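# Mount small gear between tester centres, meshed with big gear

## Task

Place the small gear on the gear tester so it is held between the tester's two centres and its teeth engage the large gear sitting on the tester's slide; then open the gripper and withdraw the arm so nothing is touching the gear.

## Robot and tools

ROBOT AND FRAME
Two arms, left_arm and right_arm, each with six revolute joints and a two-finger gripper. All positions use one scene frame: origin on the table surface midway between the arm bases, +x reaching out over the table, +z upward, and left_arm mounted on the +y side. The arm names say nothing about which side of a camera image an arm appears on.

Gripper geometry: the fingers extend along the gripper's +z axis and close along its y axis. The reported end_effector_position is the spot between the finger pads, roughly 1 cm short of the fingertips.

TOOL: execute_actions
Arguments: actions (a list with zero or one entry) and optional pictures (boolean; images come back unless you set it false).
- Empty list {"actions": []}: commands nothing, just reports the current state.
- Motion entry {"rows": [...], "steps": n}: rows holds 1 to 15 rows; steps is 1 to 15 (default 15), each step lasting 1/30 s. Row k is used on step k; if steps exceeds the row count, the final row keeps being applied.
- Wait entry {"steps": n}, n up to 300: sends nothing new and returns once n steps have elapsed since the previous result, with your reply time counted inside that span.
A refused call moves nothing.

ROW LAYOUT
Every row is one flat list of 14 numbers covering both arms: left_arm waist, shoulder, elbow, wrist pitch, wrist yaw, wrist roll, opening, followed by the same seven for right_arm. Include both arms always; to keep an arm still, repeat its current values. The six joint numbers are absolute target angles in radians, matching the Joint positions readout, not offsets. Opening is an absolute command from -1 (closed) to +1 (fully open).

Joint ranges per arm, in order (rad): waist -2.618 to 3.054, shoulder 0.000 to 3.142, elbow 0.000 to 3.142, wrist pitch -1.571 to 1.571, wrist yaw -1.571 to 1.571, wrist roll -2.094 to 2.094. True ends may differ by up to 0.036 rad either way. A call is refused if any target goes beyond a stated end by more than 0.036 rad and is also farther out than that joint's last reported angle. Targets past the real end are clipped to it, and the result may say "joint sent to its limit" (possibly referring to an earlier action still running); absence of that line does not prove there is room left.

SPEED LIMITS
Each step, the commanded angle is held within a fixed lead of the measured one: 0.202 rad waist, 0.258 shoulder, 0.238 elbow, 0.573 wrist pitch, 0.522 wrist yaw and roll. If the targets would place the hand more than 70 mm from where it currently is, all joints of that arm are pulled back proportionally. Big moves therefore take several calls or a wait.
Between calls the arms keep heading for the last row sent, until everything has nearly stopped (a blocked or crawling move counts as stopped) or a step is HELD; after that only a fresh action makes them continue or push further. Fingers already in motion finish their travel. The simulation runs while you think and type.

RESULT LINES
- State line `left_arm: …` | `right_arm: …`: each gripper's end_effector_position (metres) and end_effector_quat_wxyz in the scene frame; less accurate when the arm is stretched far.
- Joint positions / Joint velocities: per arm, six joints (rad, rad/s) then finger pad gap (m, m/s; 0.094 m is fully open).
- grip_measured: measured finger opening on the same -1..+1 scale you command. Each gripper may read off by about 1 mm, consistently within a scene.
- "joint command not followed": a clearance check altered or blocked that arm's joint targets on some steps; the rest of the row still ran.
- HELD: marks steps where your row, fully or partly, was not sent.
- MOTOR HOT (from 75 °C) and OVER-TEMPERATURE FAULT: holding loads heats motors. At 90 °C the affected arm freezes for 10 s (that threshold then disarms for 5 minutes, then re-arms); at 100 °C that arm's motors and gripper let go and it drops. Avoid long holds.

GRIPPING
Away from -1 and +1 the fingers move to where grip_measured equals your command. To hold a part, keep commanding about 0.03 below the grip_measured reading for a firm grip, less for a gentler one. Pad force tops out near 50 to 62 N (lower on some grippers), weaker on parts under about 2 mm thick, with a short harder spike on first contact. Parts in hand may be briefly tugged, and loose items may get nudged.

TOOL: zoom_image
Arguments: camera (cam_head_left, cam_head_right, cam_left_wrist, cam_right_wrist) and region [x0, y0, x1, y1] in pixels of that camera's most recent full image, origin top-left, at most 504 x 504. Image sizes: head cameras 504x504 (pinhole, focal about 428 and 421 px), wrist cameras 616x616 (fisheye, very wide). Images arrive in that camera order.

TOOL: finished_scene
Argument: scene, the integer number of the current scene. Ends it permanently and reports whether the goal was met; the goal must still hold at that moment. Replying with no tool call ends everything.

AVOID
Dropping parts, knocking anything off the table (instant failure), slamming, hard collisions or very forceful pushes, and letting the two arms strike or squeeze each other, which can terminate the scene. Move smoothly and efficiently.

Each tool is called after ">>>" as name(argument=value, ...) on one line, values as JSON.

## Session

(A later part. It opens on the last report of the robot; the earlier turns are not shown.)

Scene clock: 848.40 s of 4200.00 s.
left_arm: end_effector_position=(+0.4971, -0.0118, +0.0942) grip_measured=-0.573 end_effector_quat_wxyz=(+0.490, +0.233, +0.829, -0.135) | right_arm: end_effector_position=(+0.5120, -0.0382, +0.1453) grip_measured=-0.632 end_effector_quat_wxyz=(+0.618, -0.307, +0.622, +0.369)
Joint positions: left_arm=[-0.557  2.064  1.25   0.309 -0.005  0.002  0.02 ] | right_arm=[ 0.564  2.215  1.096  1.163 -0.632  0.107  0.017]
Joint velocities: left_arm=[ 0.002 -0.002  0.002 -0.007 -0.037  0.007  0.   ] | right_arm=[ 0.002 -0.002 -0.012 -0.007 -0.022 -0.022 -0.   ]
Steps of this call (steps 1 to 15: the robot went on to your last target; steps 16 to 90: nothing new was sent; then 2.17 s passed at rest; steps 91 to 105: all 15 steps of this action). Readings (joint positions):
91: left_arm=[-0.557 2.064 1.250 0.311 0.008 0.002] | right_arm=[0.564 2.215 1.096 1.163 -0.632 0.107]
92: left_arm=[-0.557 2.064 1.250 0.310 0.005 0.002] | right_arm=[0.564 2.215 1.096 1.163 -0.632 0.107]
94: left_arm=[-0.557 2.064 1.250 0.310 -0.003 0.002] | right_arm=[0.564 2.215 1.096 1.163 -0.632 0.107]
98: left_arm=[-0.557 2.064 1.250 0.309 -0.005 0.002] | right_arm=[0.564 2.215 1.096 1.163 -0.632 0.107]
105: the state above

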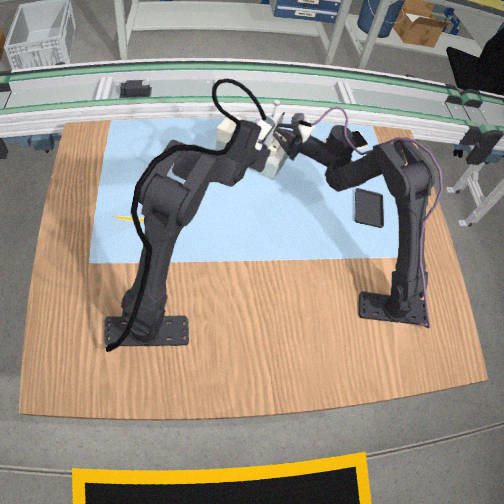

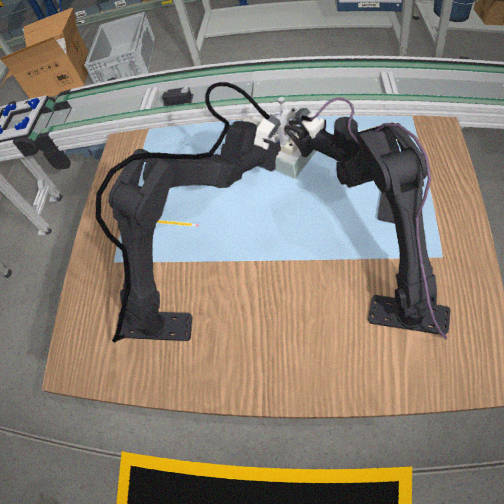

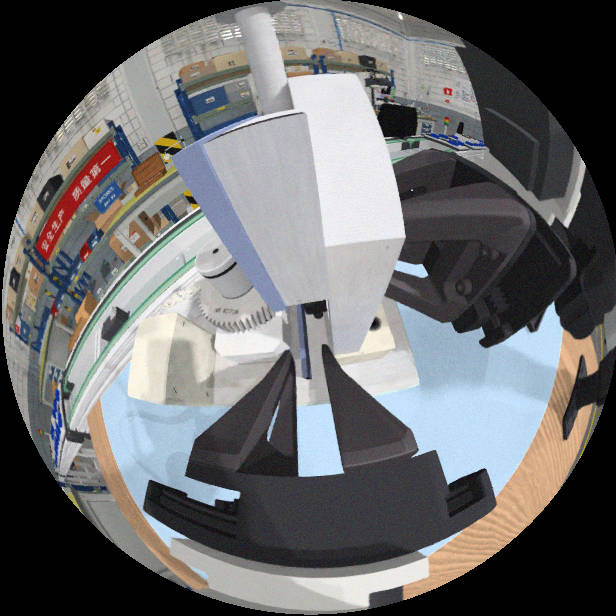

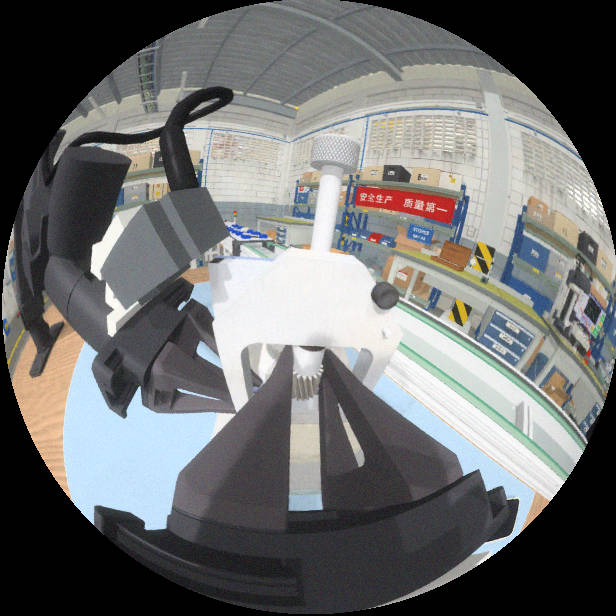

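>>> execute_actions(actions=[{"rows":[[-0.53,2.083,1.285,0.316,-0.08,0,-0.57,0.571,2.217,1.118,1.18,-0.63,0.105,-0.69],[-0.53,2.083,1.285,0.316,-0.08,0,-0.57,0.574,2.223,1.126,1.18,-0.63,0.105,-0.69],[-0.53,2.083,1.285,0.316,-0.08,0,-0.57,0.577,2.229,1.132,1.183,-0.63,0.105,-0.69],[-0.53,2.083,1.285,0.316,-0.08,0,-0.57,0.579,2.233,1.137,1.185,-0.63,0.105,-0.69]],"steps":15}], pictures=false)

Scene clock: 856.43 s of 4200.00 s.
left_arm: end_effector_position=(+0.4971, -0.0118, +0.0942) grip_measured=-0.573 end_effector_quat_wxyz=(+0.490, +0.233, +0.829, -0.135) | right_arm: end_effector_position=(+0.5120, -0.0382, +0.1453) grip_measured=-0.632 end_effector_quat_wxyz=(+0.618, -0.307, +0.622, +0.369)
Joint positions: left_arm=[-0.557  2.064  1.25   0.309 -0.005  0.002  0.02 ] | right_arm=[ 0.564  2.215  1.096  1.163 -0.632  0.107  0.017]
Joint velocities: left_arm=[-0.007 -0.012 -0.017 -0.051  0.066 -0.007 -0.   ] | right_arm=[ 0.002  0.017  0.017 -0.037 -0.037 -0.066 -0.   ]
Steps of this call (steps 1 to 15: the robot went on to your last target; steps 16 to 90: nothing new was sent; then 4.53 s passed at rest; steps 91 to 105: all 15 steps of this action). Readings (joint positions):
91: left_arm=[-0.557 2.064 1.250 0.309 -0.005 0.002] | right_arm=[0.564 2.215 1.096 1.163 -0.632 0.107]
92: left_arm=[-0.557 2.064 1.250 0.309 -0.005 0.002] | right_arm=[0.564 2.215 1.096 1.163 -0.632 0.107]
94: left_arm=[-0.557 2.064 1.250 0.309 -0.005 0.002] | right_arm=[0.564 2.215 1.096 1.163 -0.632 0.107]
98: left_arm=[-0.557 2.064 1.250 0.309 -0.005 0.002] | right_arm=[0.564 2.215 1.096 1.163 -0.632 0.107]
105: the state above

>>> execute_actions(actions=[{"rows":[[-0.53,2.083,1.285,0.316,-0.08,0,-0.57,0.581,2.236,1.141,1.185,-0.63,0.105,-0.69],[-0.53,2.083,1.285,0.316,-0.08,0,-0.57,0.583,2.239,1.145,1.185,-0.63,0.105,-0.69],[-0.53,2.083,1.285,0.316,-0.08,0,-0.57,0.585,2.241,1.149,1.185,-0.63,0.105,-0.69]],"steps":15}], pictures=false)

Scene clock: 861.70 s of 4200.00 s.
left_arm: end_effector_position=(+0.4971, -0.0116, +0.0941) grip_measured=-0.573 end_effector_quat_wxyz=(+0.490, +0.233, +0.829, -0.135) | right_arm: end_effector_position=(+0.5130, -0.0336, +0.1420) grip_measured=-0.632 end_effector_quat_wxyz=(+0.617, -0.313, +0.620, +0.370)
Joint positions: left_arm=[-0.557  2.064  1.25   0.308 -0.006  0.002  0.02 ] | right_arm=[ 0.57   2.233  1.114  1.164 -0.636  0.099  0.017]
Joint velocities: left_arm=[-0.017  0.002 -0.012  0.007  0.007 -0.007  0.   ] | right_arm=[ 0.007 -0.007 -0.017 -0.022 -0.11   0.037  0.001]
Steps of this call (steps 1 to 15: the robot went on to your last target; steps 16 to 90: nothing new was sent; then 1.77 s passed at rest; steps 91 to 105: all 15 steps of this action). Readings (joint positions):
91: left_arm=[-0.557 2.064 1.250 0.309 -0.005 0.002] | right_arm=[0.564 2.216 1.098 1.163 -0.633 0.107]
92: left_arm=[-0.557 2.064 1.250 0.309 -0.005 0.002] | right_arm=[0.565 2.220 1.102 1.164 -0.633 0.107]
94: left_arm=[-0.557 2.064 1.250 0.309 -0.005 0.002] | right_arm=[0.567 2.226 1.112 1.161 -0.633 0.107]
98: left_arm=[-0.557 2.064 1.250 0.308 -0.006 0.002] | right_arm=[0.570 2.233 1.114 1.164 -0.636 0.101]
105: the state above

z dropped 3 mm.

>>> execute_actions(actions=[])

>>> zoom_image(camera="cam_right_wrist", region=[250, 310, 370, 430])

Scene clock: 866.43 s of 4200.00 s.
left_arm: end_effector_position=(+0.4971, -0.0116, +0.0941) grip_measured=-0.573 end_effector_quat_wxyz=(+0.490, +0.233, +0.829, -0.135) | right_arm: end_effector_position=(+0.5130, -0.0336, +0.1420) grip_measured=-0.632 end_effector_quat_wxyz=(+0.617, -0.313, +0.620, +0.370)
Joint positions: left_arm=[-0.557  2.064  1.25   0.308 -0.006  0.002  0.02 ] | right_arm=[ 0.57   2.233  1.114  1.164 -0.636  0.099  0.017]
Joint velocities: left_arm=[-0.007 -0.007 -0.012  0.037 -0.007 -0.022 -0.   ] | right_arm=[-0.017  0.002 -0.007  0.007  0.051 -0.007  0.   ]
Steps of this call (steps 1 to 15: the robot went on to your last target; steps 16 to 90: nothing new was sent; then 1.73 s passed at rest). Readings (joint positions):
1: left_arm=[-0.557 2.064 1.250 0.308 -0.006 0.002] | right_arm=[0.570 2.233 1.114 1.164 -0.636 0.099]
2: left_arm=[-0.557 2.064 1.250 0.308 -0.006 0.002] | right_arm=[0.570 2.233 1.114 1.164 -0.636 0.099]
4: left_arm=[-0.557 2.064 1.250 0.308 -0.006 0.002] | right_arm=[0.570 2.233 1.114 1.164 -0.636 0.099]
8: left_arm=[-0.557 2.064 1.250 0.308 -0.006 0.002] | right_arm=[0.570 2.233 1.114 1.164 -0.636 0.099]
90: the state above
All arms were judged still, so your last target was given up. Only a new action makes them travel on or press farther. Fingers that are still opening or closing keep moving.

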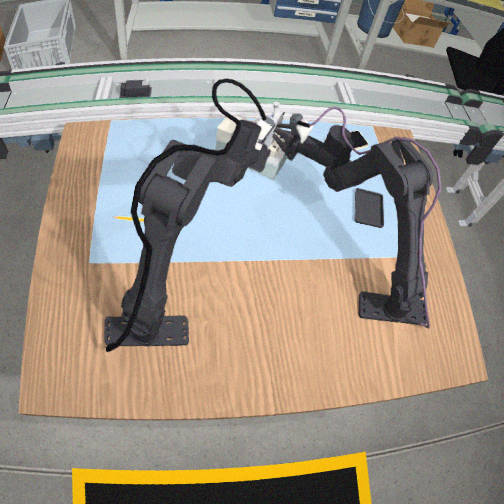

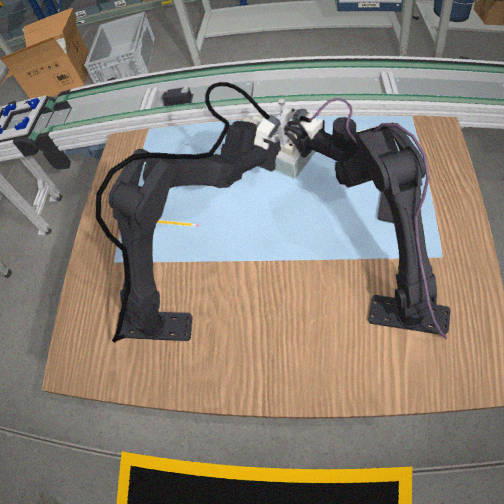

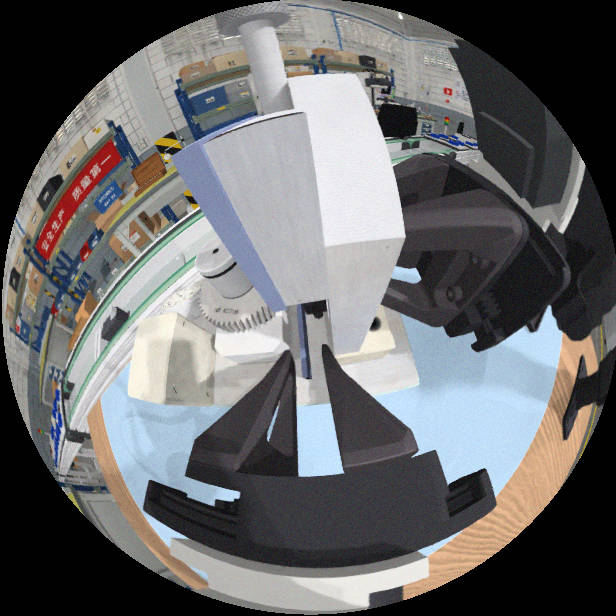

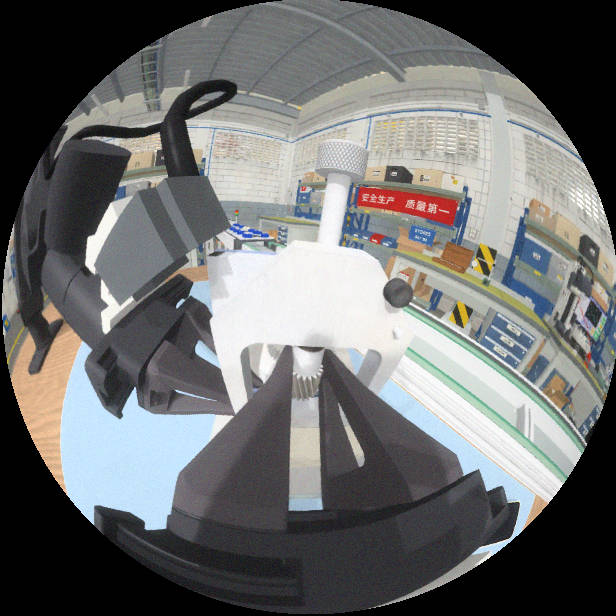

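Region (250, 310, 370, 430) of cam_right_wrist's 616x616 image, scaled by 4.200, with more detail than that image has.

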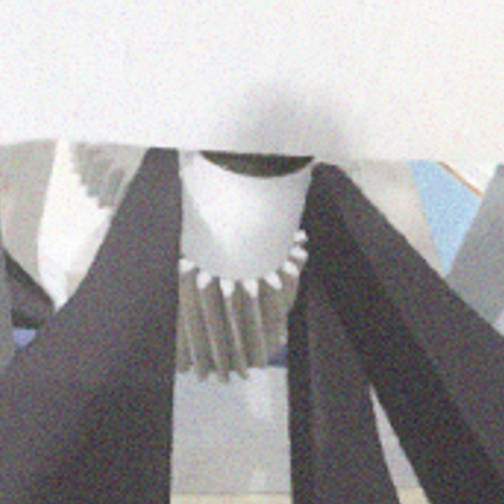

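>>> execute_actions(actions=[{"rows":[[-0.53,2.083,1.285,0.316,-0.08,0,-0.57,0.575,2.23,1.13,1.175,-0.635,0.10,-0.66],[-0.53,2.083,1.285,0.316,-0.08,0,-0.57,0.57,2.225,1.125,1.175,-0.635,0.10,-0.63],[-0.53,2.083,1.285,0.316,-0.08,0,-0.57,0.57,2.225,1.125,1.175,-0.635,0.10,-0.6],[-0.53,2.083,1.285,0.316,-0.08,0,-0.57,0.57,2.225,1.125,1.175,-0.635,0.10,-0.55],[-0.53,2.083,1.285,0.316,-0.08,0,-0.57,0.57,2.225,1.125,1.175,-0.635,0.10,-0.5]],"steps":15}])

Scene clock: 871.30 s of 4200.00 s.
left_arm: end_effector_position=(+0.4971, -0.0116, +0.0941) grip_measured=-0.573 end_effector_quat_wxyz=(+0.490, +0.233, +0.829, -0.135) | right_arm: end_effector_position=(+0.5130, -0.0339, +0.1426) grip_measured=-0.503 end_effector_quat_wxyz=(+0.618, -0.314, +0.619, +0.370)
Joint positions: left_arm=[-0.557  2.064  1.25   0.308 -0.006  0.002  0.02 ] | right_arm=[ 0.569  2.233  1.114  1.167 -0.637  0.098  0.023]
Joint velocities: left_arm=[ 0.002 -0.022 -0.002 -0.007 -0.051 -0.007 -0.   ] | right_arm=[ 0.002 -0.002 -0.002  0.007 -0.007 -0.037 -0.   ]
Steps of this call (steps 1 to 90: nothing new was sent; then 1.37 s passed at rest; steps 91 to 105: all 15 steps of this action). Readings (joint positions):
91: left_arm=[-0.557 2.064 1.250 0.308 -0.006 0.002] | right_arm=[0.570 2.233 1.114 1.164 -0.636 0.098]
92: left_arm=[-0.557 2.064 1.250 0.308 -0.006 0.002] | right_arm=[0.570 2.233 1.114 1.164 -0.636 0.098]
94: left_arm=[-0.557 2.064 1.250 0.308 -0.006 0.002] | right_arm=[0.569 2.233 1.114 1.164 -0.637 0.098]
98: left_arm=[-0.557 2.064 1.250 0.308 -0.006 0.002] | right_arm=[0.569 2.233 1.114 1.166 -0.637 0.098]
105: the state above

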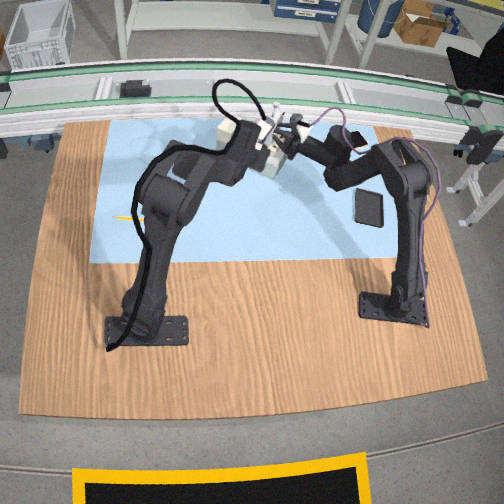

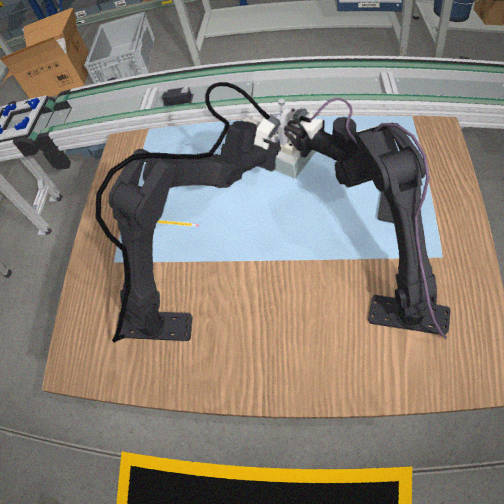

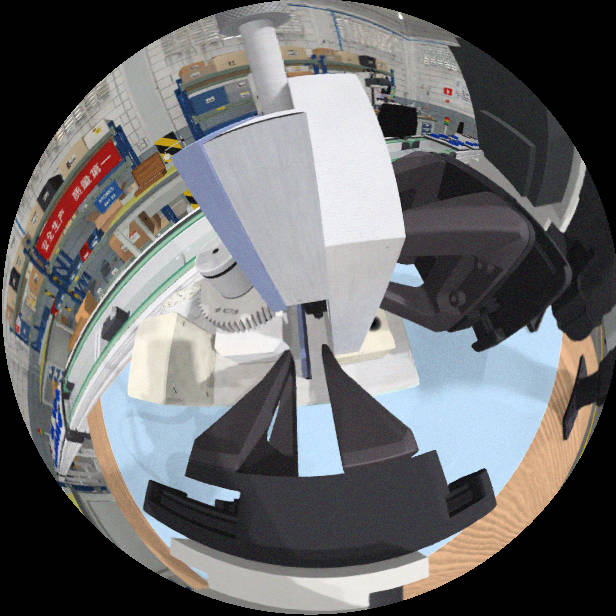

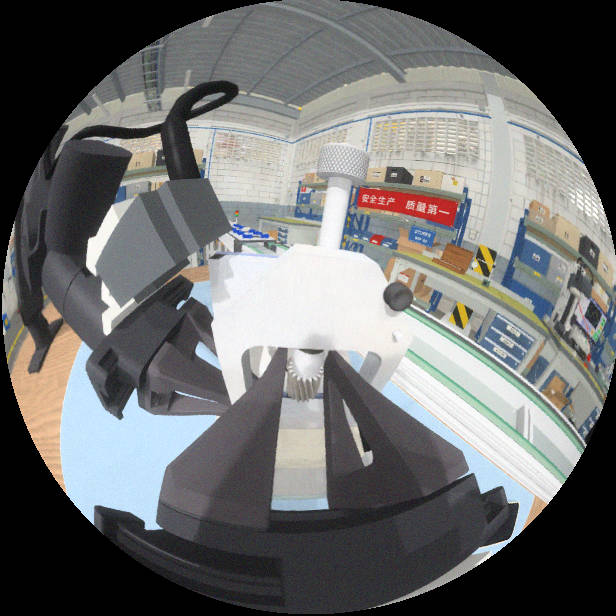

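>>> execute_actions(actions=[{"rows":[[-0.53,2.083,1.285,0.316,-0.08,0,-0.57,0.557,2.2,1.101,1.187,-0.646,0.10,-0.5],[-0.53,2.083,1.285,0.316,-0.08,0,-0.57,0.553,2.194,1.089,1.193,-0.65,0.10,-0.5],[-0.53,2.083,1.285,0.316,-0.08,0,-0.57,0.549,2.188,1.076,1.199,-0.654,0.10,-0.5],[-0.53,2.083,1.285,0.316,-0.08,0,-0.57,0.545,2.181,1.064,1.205,-0.658,0.10,-0.5],[-0.53,2.083,1.285,0.316,-0.08,0,-0.57,0.541,2.175,1.051,1.212,-0.662,0.10,-0.5],[-0.53,2.083,1.285,0.316,-0.08,0,-0.57,0.537,2.169,1.039,1.218,-0.666,0.10,-0.5],[-0.53,2.083,1.285,0.316,-0.08,0,-0.57,0.533,2.163,1.026,1.224,-0.67,0.10,-0.5],[-0.53,2.083,1.285,0.316,-0.08,0,-0.57,0.529,2.157,1.014,1.23,-0.674,0.10,-0.5],[-0.53,2.083,1.285,0.316,-0.08,0,-0.57,0.525,2.15,1.001,1.236,-0.678,0.10,-0.5],[-0.53,2.083,1.285,0.316,-0.08,0,-0.57,0.521,2.144,0.989,1.243,-0.682,0.10,-0.5],[-0.53,2.083,1.285,0.316,-0.08,0,-0.57,0.517,2.138,0.976,1.249,-0.686,0.10,-0.5],[-0.53,2.083,1.285,0.316,-0.08,0,-0.57,0.513,2.132,0.964,1.255,-0.69,0.10,-0.5]],"steps":15}], pictures=false)

>>> execute_actions(actions=[{"rows":[[-0.533,2.083,1.285,0.316,-0.075,0,-0.59,0.509,2.126,0.952,1.261,-0.694,0.10,-0.5],[-0.535,2.083,1.285,0.316,-0.07,0,-0.61,0.505,2.12,0.94,1.267,-0.698,0.10,-0.5],[-0.537,2.083,1.285,0.316,-0.065,0,-0.63,0.501,2.114,0.928,1.273,-0.702,0.10,-0.5],[-0.539,2.083,1.285,0.316,-0.06,0,-0.65,0.497,2.108,0.916,1.279,-0.706,0.10,-0.5],[-0.541,2.083,1.285,0.316,-0.055,0,-0.67,0.493,2.102,0.904,1.285,-0.71,0.10,-0.5],[-0.543,2.083,1.285,0.316,-0.05,0,-0.69,0.489,2.096,0.892,1.291,-0.714,0.10,-0.5],[-0.545,2.08,1.28,0.316,-0.04,0,-0.71,0.485,2.09,0.88,1.297,-0.718,0.10,-0.5],[-0.548,2.075,1.275,0.316,-0.03,0,-0.74,0.481,2.084,0.868,1.303,-0.722,0.10,-0.5],[-0.551,2.07,1.27,0.316,-0.02,0,-0.77,0.477,2.078,0.856,1.309,-0.726,0.10,-0.5],[-0.554,2.065,1.265,0.316,-0.01,0,-0.80,0.473,2.072,0.844,1.315,-0.73,0.10,-0.5],[-0.557,2.06,1.26,0.316,0,0,-0.83,0.469,2.066,0.832,1.321,-0.734,0.10,-0.5]],"steps":15}])

>>> zoom_image(camera="cam_left_wrist", region=[200, 220, 400, 420])

Scene clock: 893.40 s of 4200.00 s.
left_arm: end_effector_position=(+0.4971, -0.0116, +0.0941) grip_measured=-0.573 end_effector_quat_wxyz=(+0.490, +0.233, +0.829, -0.135) | right_arm: end_effector_position=(+0.4948, -0.0624, +0.1431) grip_measured=-0.503 end_effector_quat_wxyz=(+0.620, -0.311, +0.620, +0.366)
Joint positions: left_arm=[-0.557  2.064  1.25   0.308 -0.006  0.002  0.02 ] | right_arm=[ 0.521  2.164  0.978  1.233 -0.675  0.098  0.023]
Joint velocities: left_arm=[ 0.017 -0.007 -0.017 -0.081 -0.007 -0.037 -0.   ] | right_arm=[-0.037 -0.027 -0.046  0.037 -0.139 -0.037 -0.001]
Steps of this call (steps 1 to 15: the robot went on to your last target; steps 16 to 90: nothing new was sent; then 18.60 s passed at rest; steps 91 to 105: all 15 steps of this action). Readings (joint positions):
91: left_arm=[-0.557 2.064 1.250 0.308 -0.006 0.002] | right_arm=[0.569 2.233 1.114 1.168 -0.637 0.098]
92: left_arm=[-0.557 2.064 1.250 0.308 -0.006 0.002] | right_arm=[0.569 2.233 1.112 1.171 -0.638 0.098]
94: left_arm=[-0.557 2.064 1.250 0.308 -0.006 0.002] | right_arm=[0.566 2.226 1.097 1.177 -0.641 0.098]
98: left_arm=[-0.557 2.064 1.250 0.308 -0.006 0.002] | right_arm=[0.549 2.199 1.048 1.197 -0.654 0.098]
105: the state above

Scene clock: 893.90 s of 4200.00 s.
left_arm: end_effector_position=(+0.4962, -0.0133, +0.0942) grip_measured=-0.828 end_effector_quat_wxyz=(+0.489, +0.235, +0.828, -0.140) | right_arm: end_effector_position=(+0.4720, -0.0864, +0.1432) grip_measured=-0.503 end_effector_quat_wxyz=(+0.621, -0.312, +0.619, +0.365)
Joint positions: left_arm=[-0.557  2.064  1.25   0.309  0.005  0.002  0.008] | right_arm=[ 0.477  2.097  0.845  1.302 -0.721  0.098  0.023]
Joint velocities: left_arm=[-0.002  0.007  0.002  0.007 -0.095  0.051 -0.001] | right_arm=[-0.017 -0.027 -0.012  0.037 -0.007 -0.051 -0.   ]
Steps of this call (steps 1 to 15: all 15 steps of this action). Readings (joint positions):
1: left_arm=[-0.557 2.064 1.250 0.308 -0.006 0.002] | right_arm=[0.520 2.162 0.976 1.236 -0.676 0.098]
2: left_arm=[-0.557 2.064 1.250 0.308 -0.005 0.002] | right_arm=[0.519 2.160 0.970 1.240 -0.679 0.098]
4: left_arm=[-0.557 2.064 1.250 0.308 -0.003 0.002] | right_arm=[0.516 2.150 0.951 1.249 -0.685 0.098]
8: left_arm=[-0.557 2.064 1.250 0.308 0.002 0.002] | right_arm=[0.500 2.125 0.901 1.270 -0.700 0.098]
15: the state above

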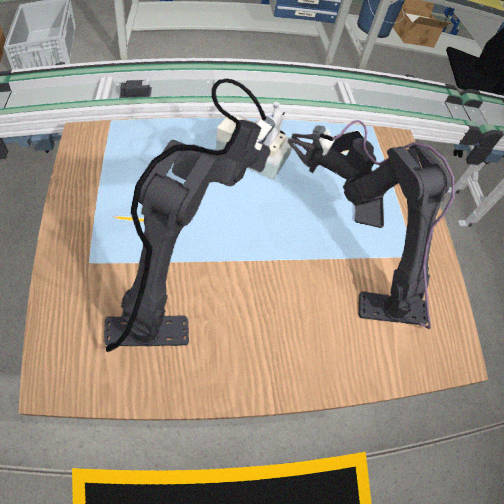

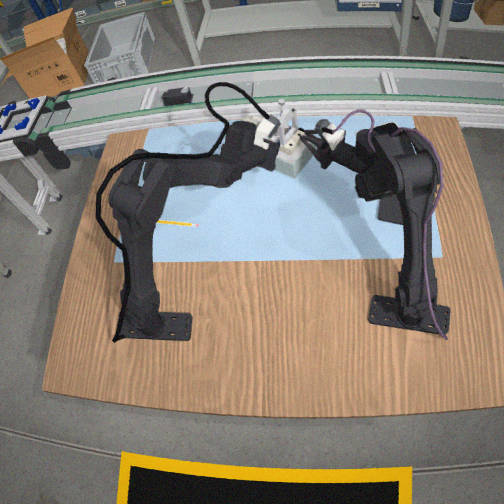

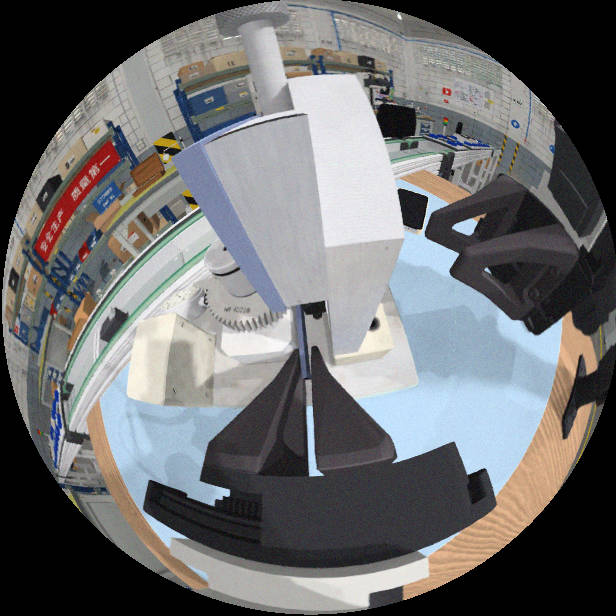

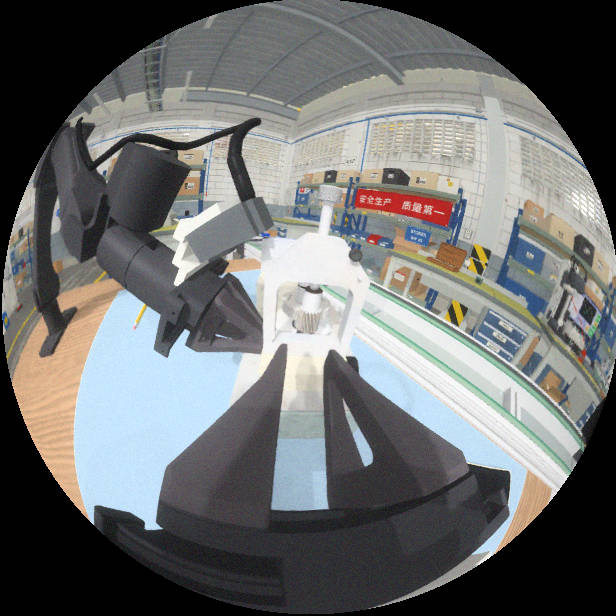

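Region (200, 220, 400, 420) of cam_left_wrist's 616x616 image, scaled by 2.520, with more detail than that image has.

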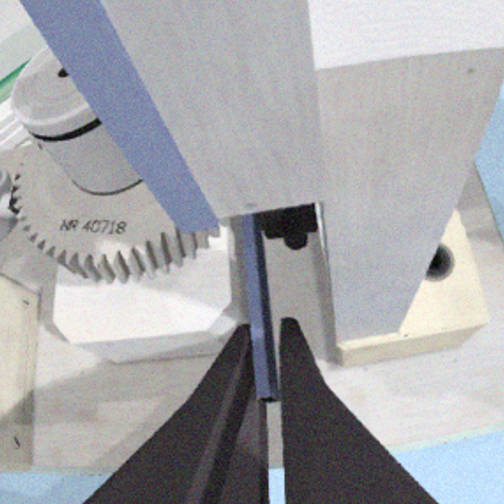

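>>> execute_actions(actions=[{"rows":[[-0.557,2.03,1.237,0.32,0,0,-0.83,0.469,2.066,0.832,1.321,-0.734,0.10,-0.5],[-0.557,2.02,1.226,0.32,0,0,-0.83,0.469,2.066,0.832,1.321,-0.734,0.10,-0.5],[-0.557,2.005,1.21,0.32,0,0,-0.83,0.469,2.066,0.832,1.321,-0.734,0.10,-0.5],[-0.557,1.985,1.188,0.32,0,0,-0.83,0.469,2.066,0.832,1.321,-0.734,0.10,-0.5],[-0.557,1.96,1.16,0.325,0,0,-0.83,0.469,2.066,0.832,1.321,-0.734,0.10,-0.5],[-0.557,1.935,1.133,0.33,0,0,-0.83,0.469,2.066,0.832,1.321,-0.734,0.10,-0.5],[-0.557,1.91,1.106,0.335,0,0,-0.83,0.469,2.066,0.832,1.321,-0.734,0.10,-0.5],[-0.557,1.885,1.08,0.34,0,0,-0.83,0.469,2.066,0.832,1.321,-0.734,0.10,-0.5],[-0.557,1.86,1.052,0.34,0,0,-0.83,0.469,2.066,0.832,1.321,-0.734,0.10,-0.5],[-0.557,1.835,1.025,0.34,0,0,-0.83,0.469,2.066,0.832,1.321,-0.734,0.10,-0.5],[-0.557,1.81,0.998,0.34,0,0,-0.83,0.469,2.066,0.832,1.321,-0.734,0.10,-0.5],[-0.557,1.79,0.975,0.34,0,0,-0.83,0.469,2.066,0.832,1.321,-0.734,0.10,-0.5],[-0.557,1.772,0.956,0.34,0,0,-0.83,0.469,2.066,0.832,1.321,-0.734,0.10,-0.5]],"steps":15}])

>>> zoom_image(camera="cam_left_wrist", region=[230, 200, 390, 360])

>>> zoom_image(camera="cam_right_wrist", region=[260, 260, 360, 360])

Scene clock: 905.77 s of 4200.00 s.
left_arm: end_effector_position=(+0.4418, +0.0201, +0.1261) grip_measured=-0.828 end_effector_quat_wxyz=(+0.500, +0.233, +0.822, -0.142) | right_arm: end_effector_position=(+0.4709, -0.0858, +0.1451) grip_measured=-0.503 end_effector_quat_wxyz=(+0.623, -0.315, +0.615, +0.367)
Joint positions: left_arm=[-0.557  1.79   0.981  0.331  0.005  0.002  0.008] | right_arm=[ 0.477  2.097  0.845  1.311 -0.727  0.098  0.023]
Joint velocities: left_arm=[ 0.002 -0.256 -0.217 -0.007  0.037  0.022 -0.   ] | right_arm=[-0.017  0.002 -0.017 -0.007 -0.066 -0.051  0.   ]
Steps of this call (steps 1 to 15: the robot went on to your last target; steps 16 to 90: nothing new was sent; then 8.37 s passed at rest; steps 91 to 105: all 15 steps of this action). Readings (joint positions):
91: left_arm=[-0.557 2.063 1.250 0.309 0.005 0.002] | right_arm=[0.477 2.097 0.845 1.311 -0.727 0.098]
92: left_arm=[-0.557 2.060 1.248 0.309 0.005 0.002] | right_arm=[0.477 2.097 0.845 1.311 -0.727 0.098]
94: left_arm=[-0.557 2.042 1.231 0.311 0.005 0.002] | right_arm=[0.477 2.097 0.845 1.311 -0.727 0.098]
98: left_arm=[-0.557 1.952 1.137 0.319 0.005 0.002] | right_arm=[0.477 2.097 0.845 1.311 -0.727 0.098]
105: the state above

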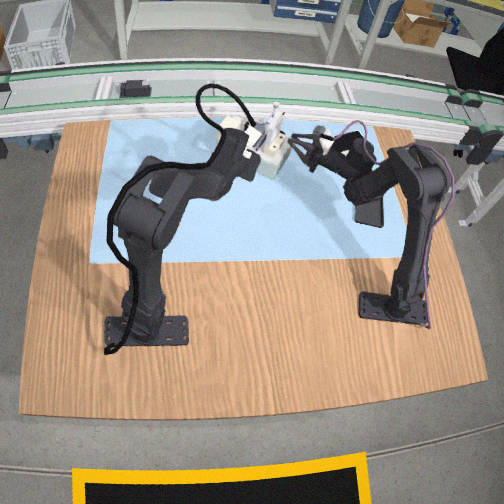

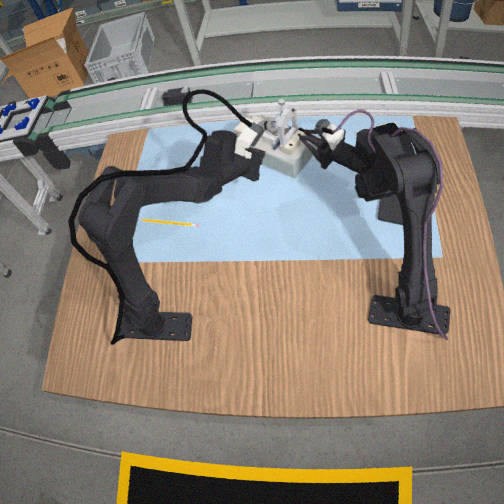

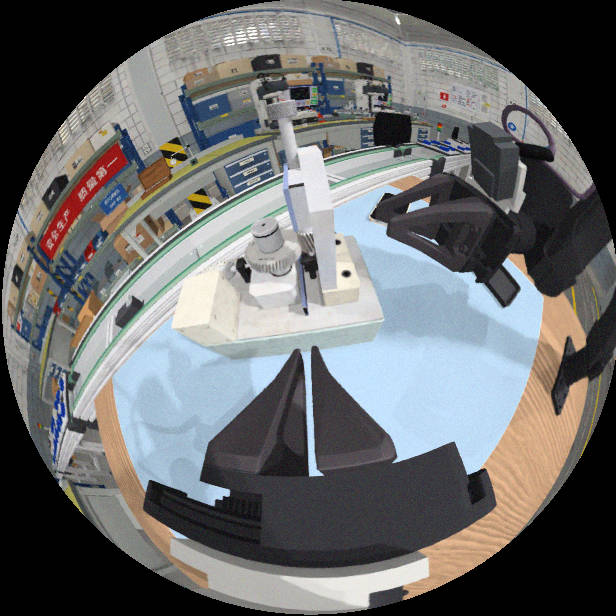

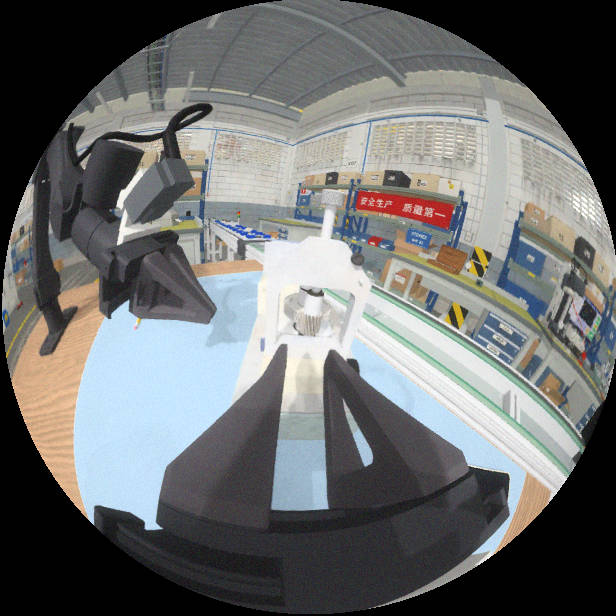

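Region (230, 200, 390, 360) of cam_left_wrist's 616x616 image, scaled by 3.150, with more detail than that image has.

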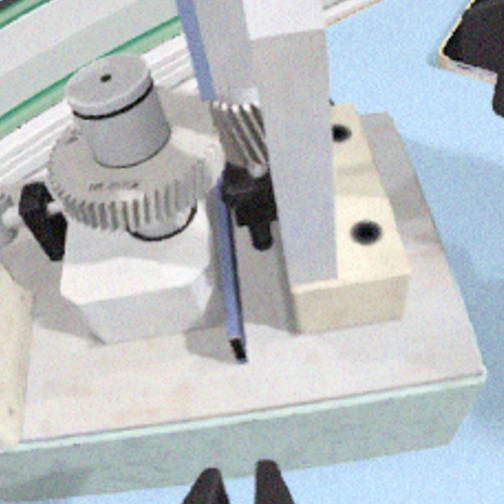

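Region (260, 260, 360, 360) of cam_right_wrist's 616x616 image, scaled by 5.040, with more detail than that image has.

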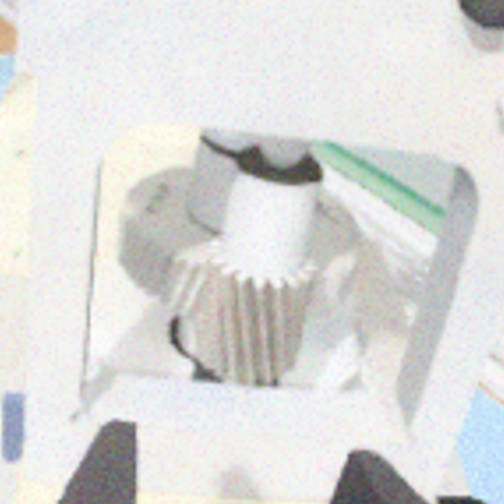

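>>> execute_actions(actions=[])

>>> zoom_image(camera="cam_left_wrist", region=[270, 220, 340, 320])

Scene clock: 909.57 s of 4200.00 s.
left_arm: end_effector_position=(+0.4404, +0.0209, +0.1260) grip_measured=-0.828 end_effector_quat_wxyz=(+0.500, +0.233, +0.822, -0.142) | right_arm: end_effector_position=(+0.4709, -0.0858, +0.1451) grip_measured=-0.503 end_effector_quat_wxyz=(+0.623, -0.315, +0.615, +0.367)
Joint positions: left_arm=[-0.557  1.785  0.974  0.333  0.005  0.002  0.008] | right_arm=[ 0.477  2.097  0.845  1.311 -0.727  0.098  0.023]
Joint velocities: left_arm=[ 0.002  0.007  0.007 -0.022 -0.022 -0.007 -0.   ] | right_arm=[ 0.007 -0.007 -0.007 -0.037 -0.051  0.007 -0.001]
Steps of this call (steps 1 to 15: the robot went on to your last target; steps 16 to 90: nothing new was sent; then 0.80 s passed at rest). Readings (joint positions):
1: left_arm=[-0.557 1.785 0.977 0.331 0.005 0.002] | right_arm=[0.477 2.097 0.845 1.311 -0.727 0.098]
2: left_arm=[-0.557 1.785 0.976 0.333 0.005 0.002] | right_arm=[0.477 2.097 0.845 1.311 -0.727 0.098]
4: left_arm=[-0.557 1.785 0.975 0.333 0.005 0.002] | right_arm=[0.477 2.097 0.845 1.311 -0.727 0.098]
8: left_arm=[-0.557 1.785 0.974 0.333 0.005 0.002] | right_arm=[0.477 2.097 0.845 1.311 -0.727 0.098]
90: the state above
All arms were judged still, so your last target was given up. Only a new action makes them travel on or press farther. Fingers that are still opening or closing keep moving.

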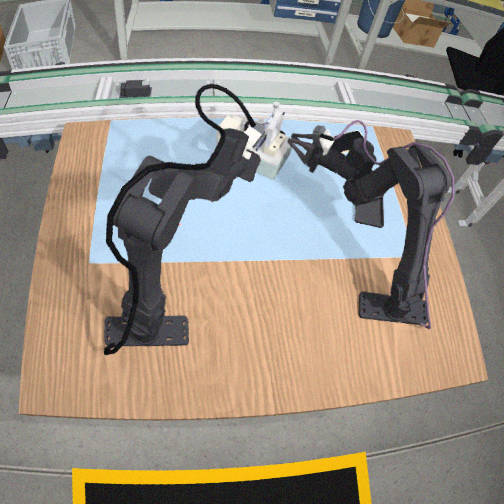

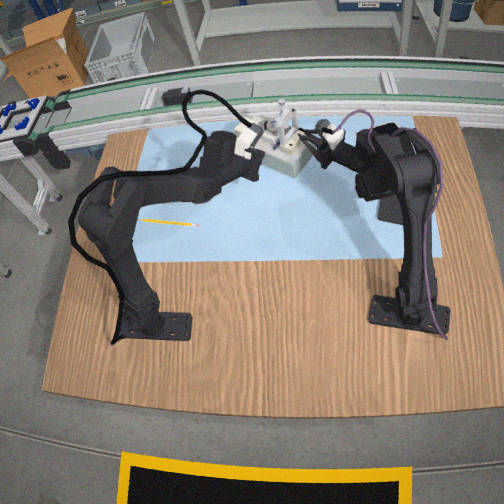

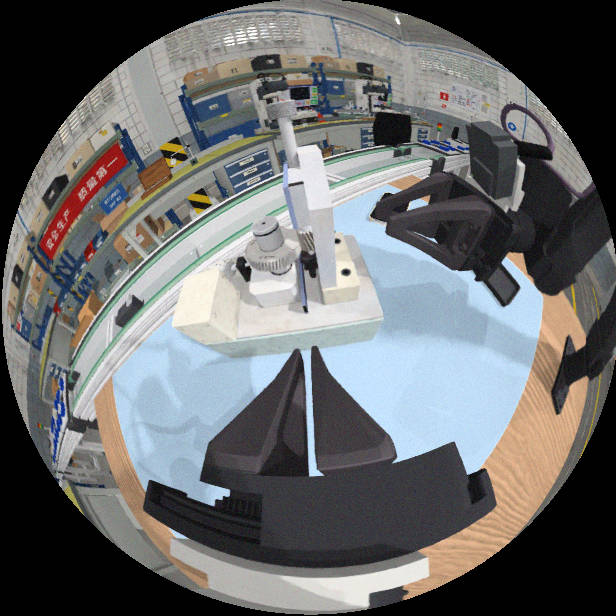

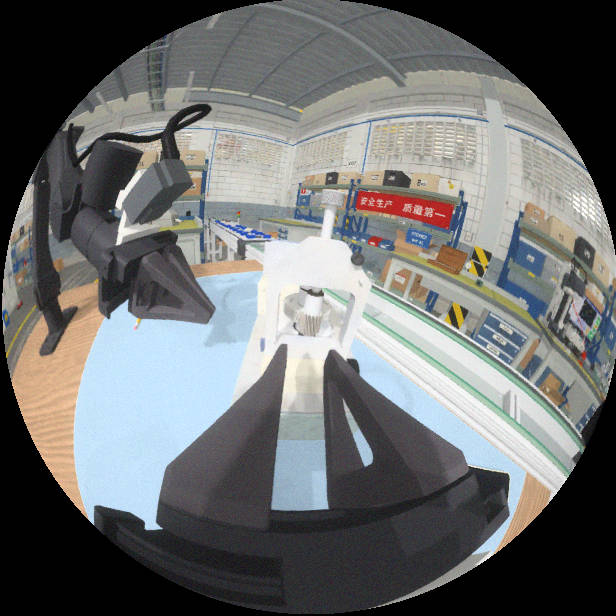

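Region (270, 220, 340, 320) of cam_left_wrist's 616x616 image, scaled by 5.040, with more detail than that image has; it fills the left 353 columns of this view, and the rest is white.

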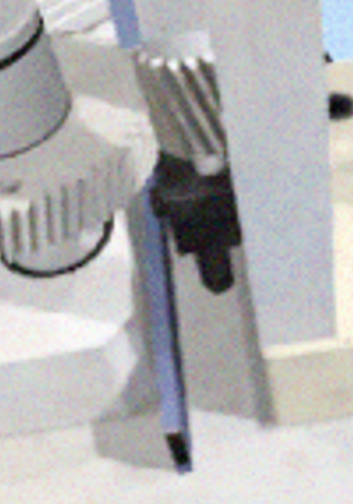

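>>> execute_actions(actions=[{"rows":[[-0.55,1.74,0.94,0.34,0,0,-0.8,0.45,2.03,0.82,1.3,-0.72,0.1,-0.5],[-0.54,1.69,0.92,0.34,0,0,-0.8,0.42,1.98,0.8,1.27,-0.7,0.1,-0.5],[-0.53,1.63,0.89,0.34,0,0,-0.8,0.39,1.92,0.78,1.23,-0.68,0.1,-0.5],[-0.52,1.57,0.86,0.34,0,0,-0.8,0.36,1.86,0.76,1.19,-0.66,0.1,-0.5],[-0.51,1.51,0.83,0.34,0,0,-0.8,0.33,1.8,0.74,1.15,-0.64,0.1,-0.5],[-0.5,1.45,0.8,0.34,0,0,-0.8,0.3,1.74,0.72,1.11,-0.62,0.1,-0.5],[-0.48,1.39,0.77,0.34,0,0,-0.8,0.27,1.68,0.7,1.07,-0.6,0.1,-0.5],[-0.46,1.33,0.74,0.34,0,0,-0.8,0.24,1.62,0.68,1.03,-0.58,0.1,-0.5],[-0.44,1.27,0.71,0.34,0,0,-0.8,0.21,1.56,0.66,0.99,-0.56,0.1,-0.5],[-0.42,1.21,0.68,0.34,0,0,-0.8,0.18,1.5,0.64,0.95,-0.54,0.1,-0.5],[-0.4,1.15,0.65,0.34,0,0,-0.8,0.15,1.44,0.62,0.91,-0.52,0.1,-0.5],[-0.38,1.09,0.62,0.34,0,0,-0.8,0.12,1.38,0.6,0.87,-0.5,0.1,-0.5],[-0.36,1.03,0.59,0.34,0,0,-0.8,0.09,1.32,0.58,0.83,-0.48,0.1,-0.5],[-0.34,0.98,0.56,0.34,0,0,-0.8,0.07,1.27,0.56,0.8,-0.46,0.1,-0.5],[-0.33,0.95,0.55,0.34,0,0,-0.8,0.06,1.24,0.55,0.78,-0.45,0.1,-0.5]],"steps":15}], pictures=false)

>>> execute_actions(actions=[{"steps":25}])

Scene clock: 933.10 s of 4200.00 s.
left_arm: end_effector_position=(+0.3624, +0.1580, +0.2900) grip_measured=-0.802 end_effector_quat_wxyz=(+0.680, +0.126, +0.713, -0.119) | right_arm: end_effector_position=(+0.4374, -0.2896, +0.3104) grip_measured=-0.503 end_effector_quat_wxyz=(+0.759, -0.139, +0.617, +0.155)
Joint positions: left_arm=[-0.357  1.019  0.613  0.358  0.001  0.002  0.009] | right_arm=[ 0.089  1.318  0.602  0.949 -0.521  0.098  0.023]
Joint velocities: left_arm=[ 0.486 -1.414 -0.691  0.037 -0.022 -0.051  0.   ] | right_arm=[-0.593 -1.424 -0.53  -0.74   0.491 -0.022 -0.   ]
Steps of this call (steps 1 to 90: nothing new was sent; then 20.03 s passed at rest; steps 91 to 105: all 15 steps of this action). Readings (joint positions):
91: left_arm=[-0.557 1.782 0.971 0.334 0.005 0.002] | right_arm=[0.476 2.093 0.843 1.308 -0.727 0.098]
92: left_arm=[-0.556 1.770 0.961 0.334 0.005 0.002] | right_arm=[0.470 2.078 0.834 1.298 -0.725 0.098]
94: left_arm=[-0.548 1.706 0.913 0.329 0.005 0.002] | right_arm=[0.437 2.008 0.795 1.253 -0.715 0.098]
98: left_arm=[-0.499 1.461 0.796 0.321 0.005 0.002] | right_arm=[0.301 1.763 0.722 1.143 -0.657 0.098]
105: the state above

Scene clock: 933.93 s of 4200.00 s.
left_arm: end_effector_position=(+0.3519, +0.1708, +0.2877) grip_measured=-0.802 end_effector_quat_wxyz=(+0.685, +0.117, +0.710, -0.112) | right_arm: end_effector_position=(+0.4319, -0.3086, +0.2850) grip_measured=-0.503 end_effector_quat_wxyz=(+0.728, -0.093, +0.665, +0.138)
Joint positions: left_arm=[-0.335  0.951  0.565  0.349 -0.002  0.002  0.009] | right_arm=[ 0.064  1.245  0.558  0.795 -0.459  0.098  0.023]
Joint velocities: left_arm=[-0.002 -0.007 -0.022 -0.007  0.007 -0.022 -0.001] | right_arm=[ 0.002 -0.002  0.022 -0.051  0.007 -0.037  0.   ]
Steps of this call (steps 1 to 25: the robot went on to your last target). Readings (joint positions):
1: left_arm=[-0.344 0.980 0.593 0.358 -0.001 0.002] | right_arm=[0.073 1.278 0.587 0.927 -0.506 0.098]
2: left_arm=[-0.337 0.958 0.583 0.359 -0.002 0.002] | right_arm=[0.066 1.255 0.579 0.912 -0.494 0.098]
4: left_arm=[-0.335 0.951 0.576 0.360 -0.002 0.002] | right_arm=[0.064 1.245 0.574 0.885 -0.482 0.098]
8: left_arm=[-0.335 0.951 0.566 0.351 -0.002 0.002] | right_arm=[0.064 1.245 0.561 0.828 -0.468 0.098]
25: the state above

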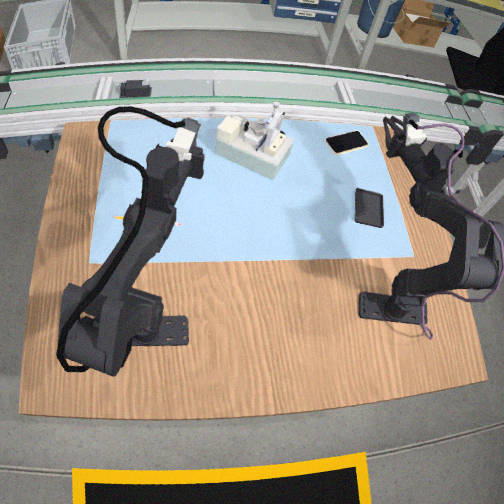

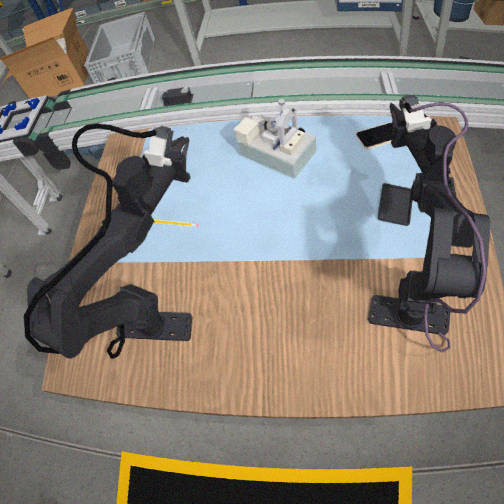

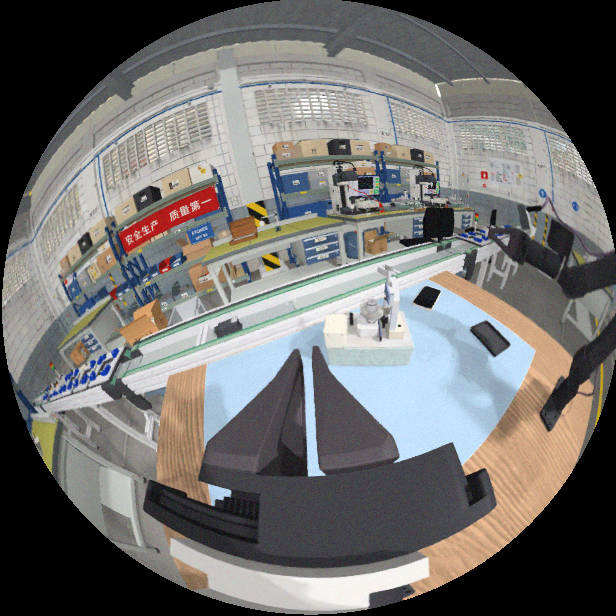

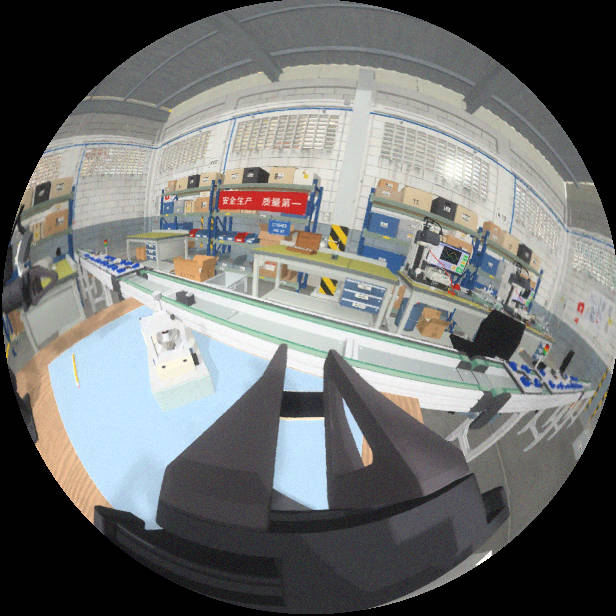

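>>> finished_scene(scene=2)

The scene is finished: the task was done.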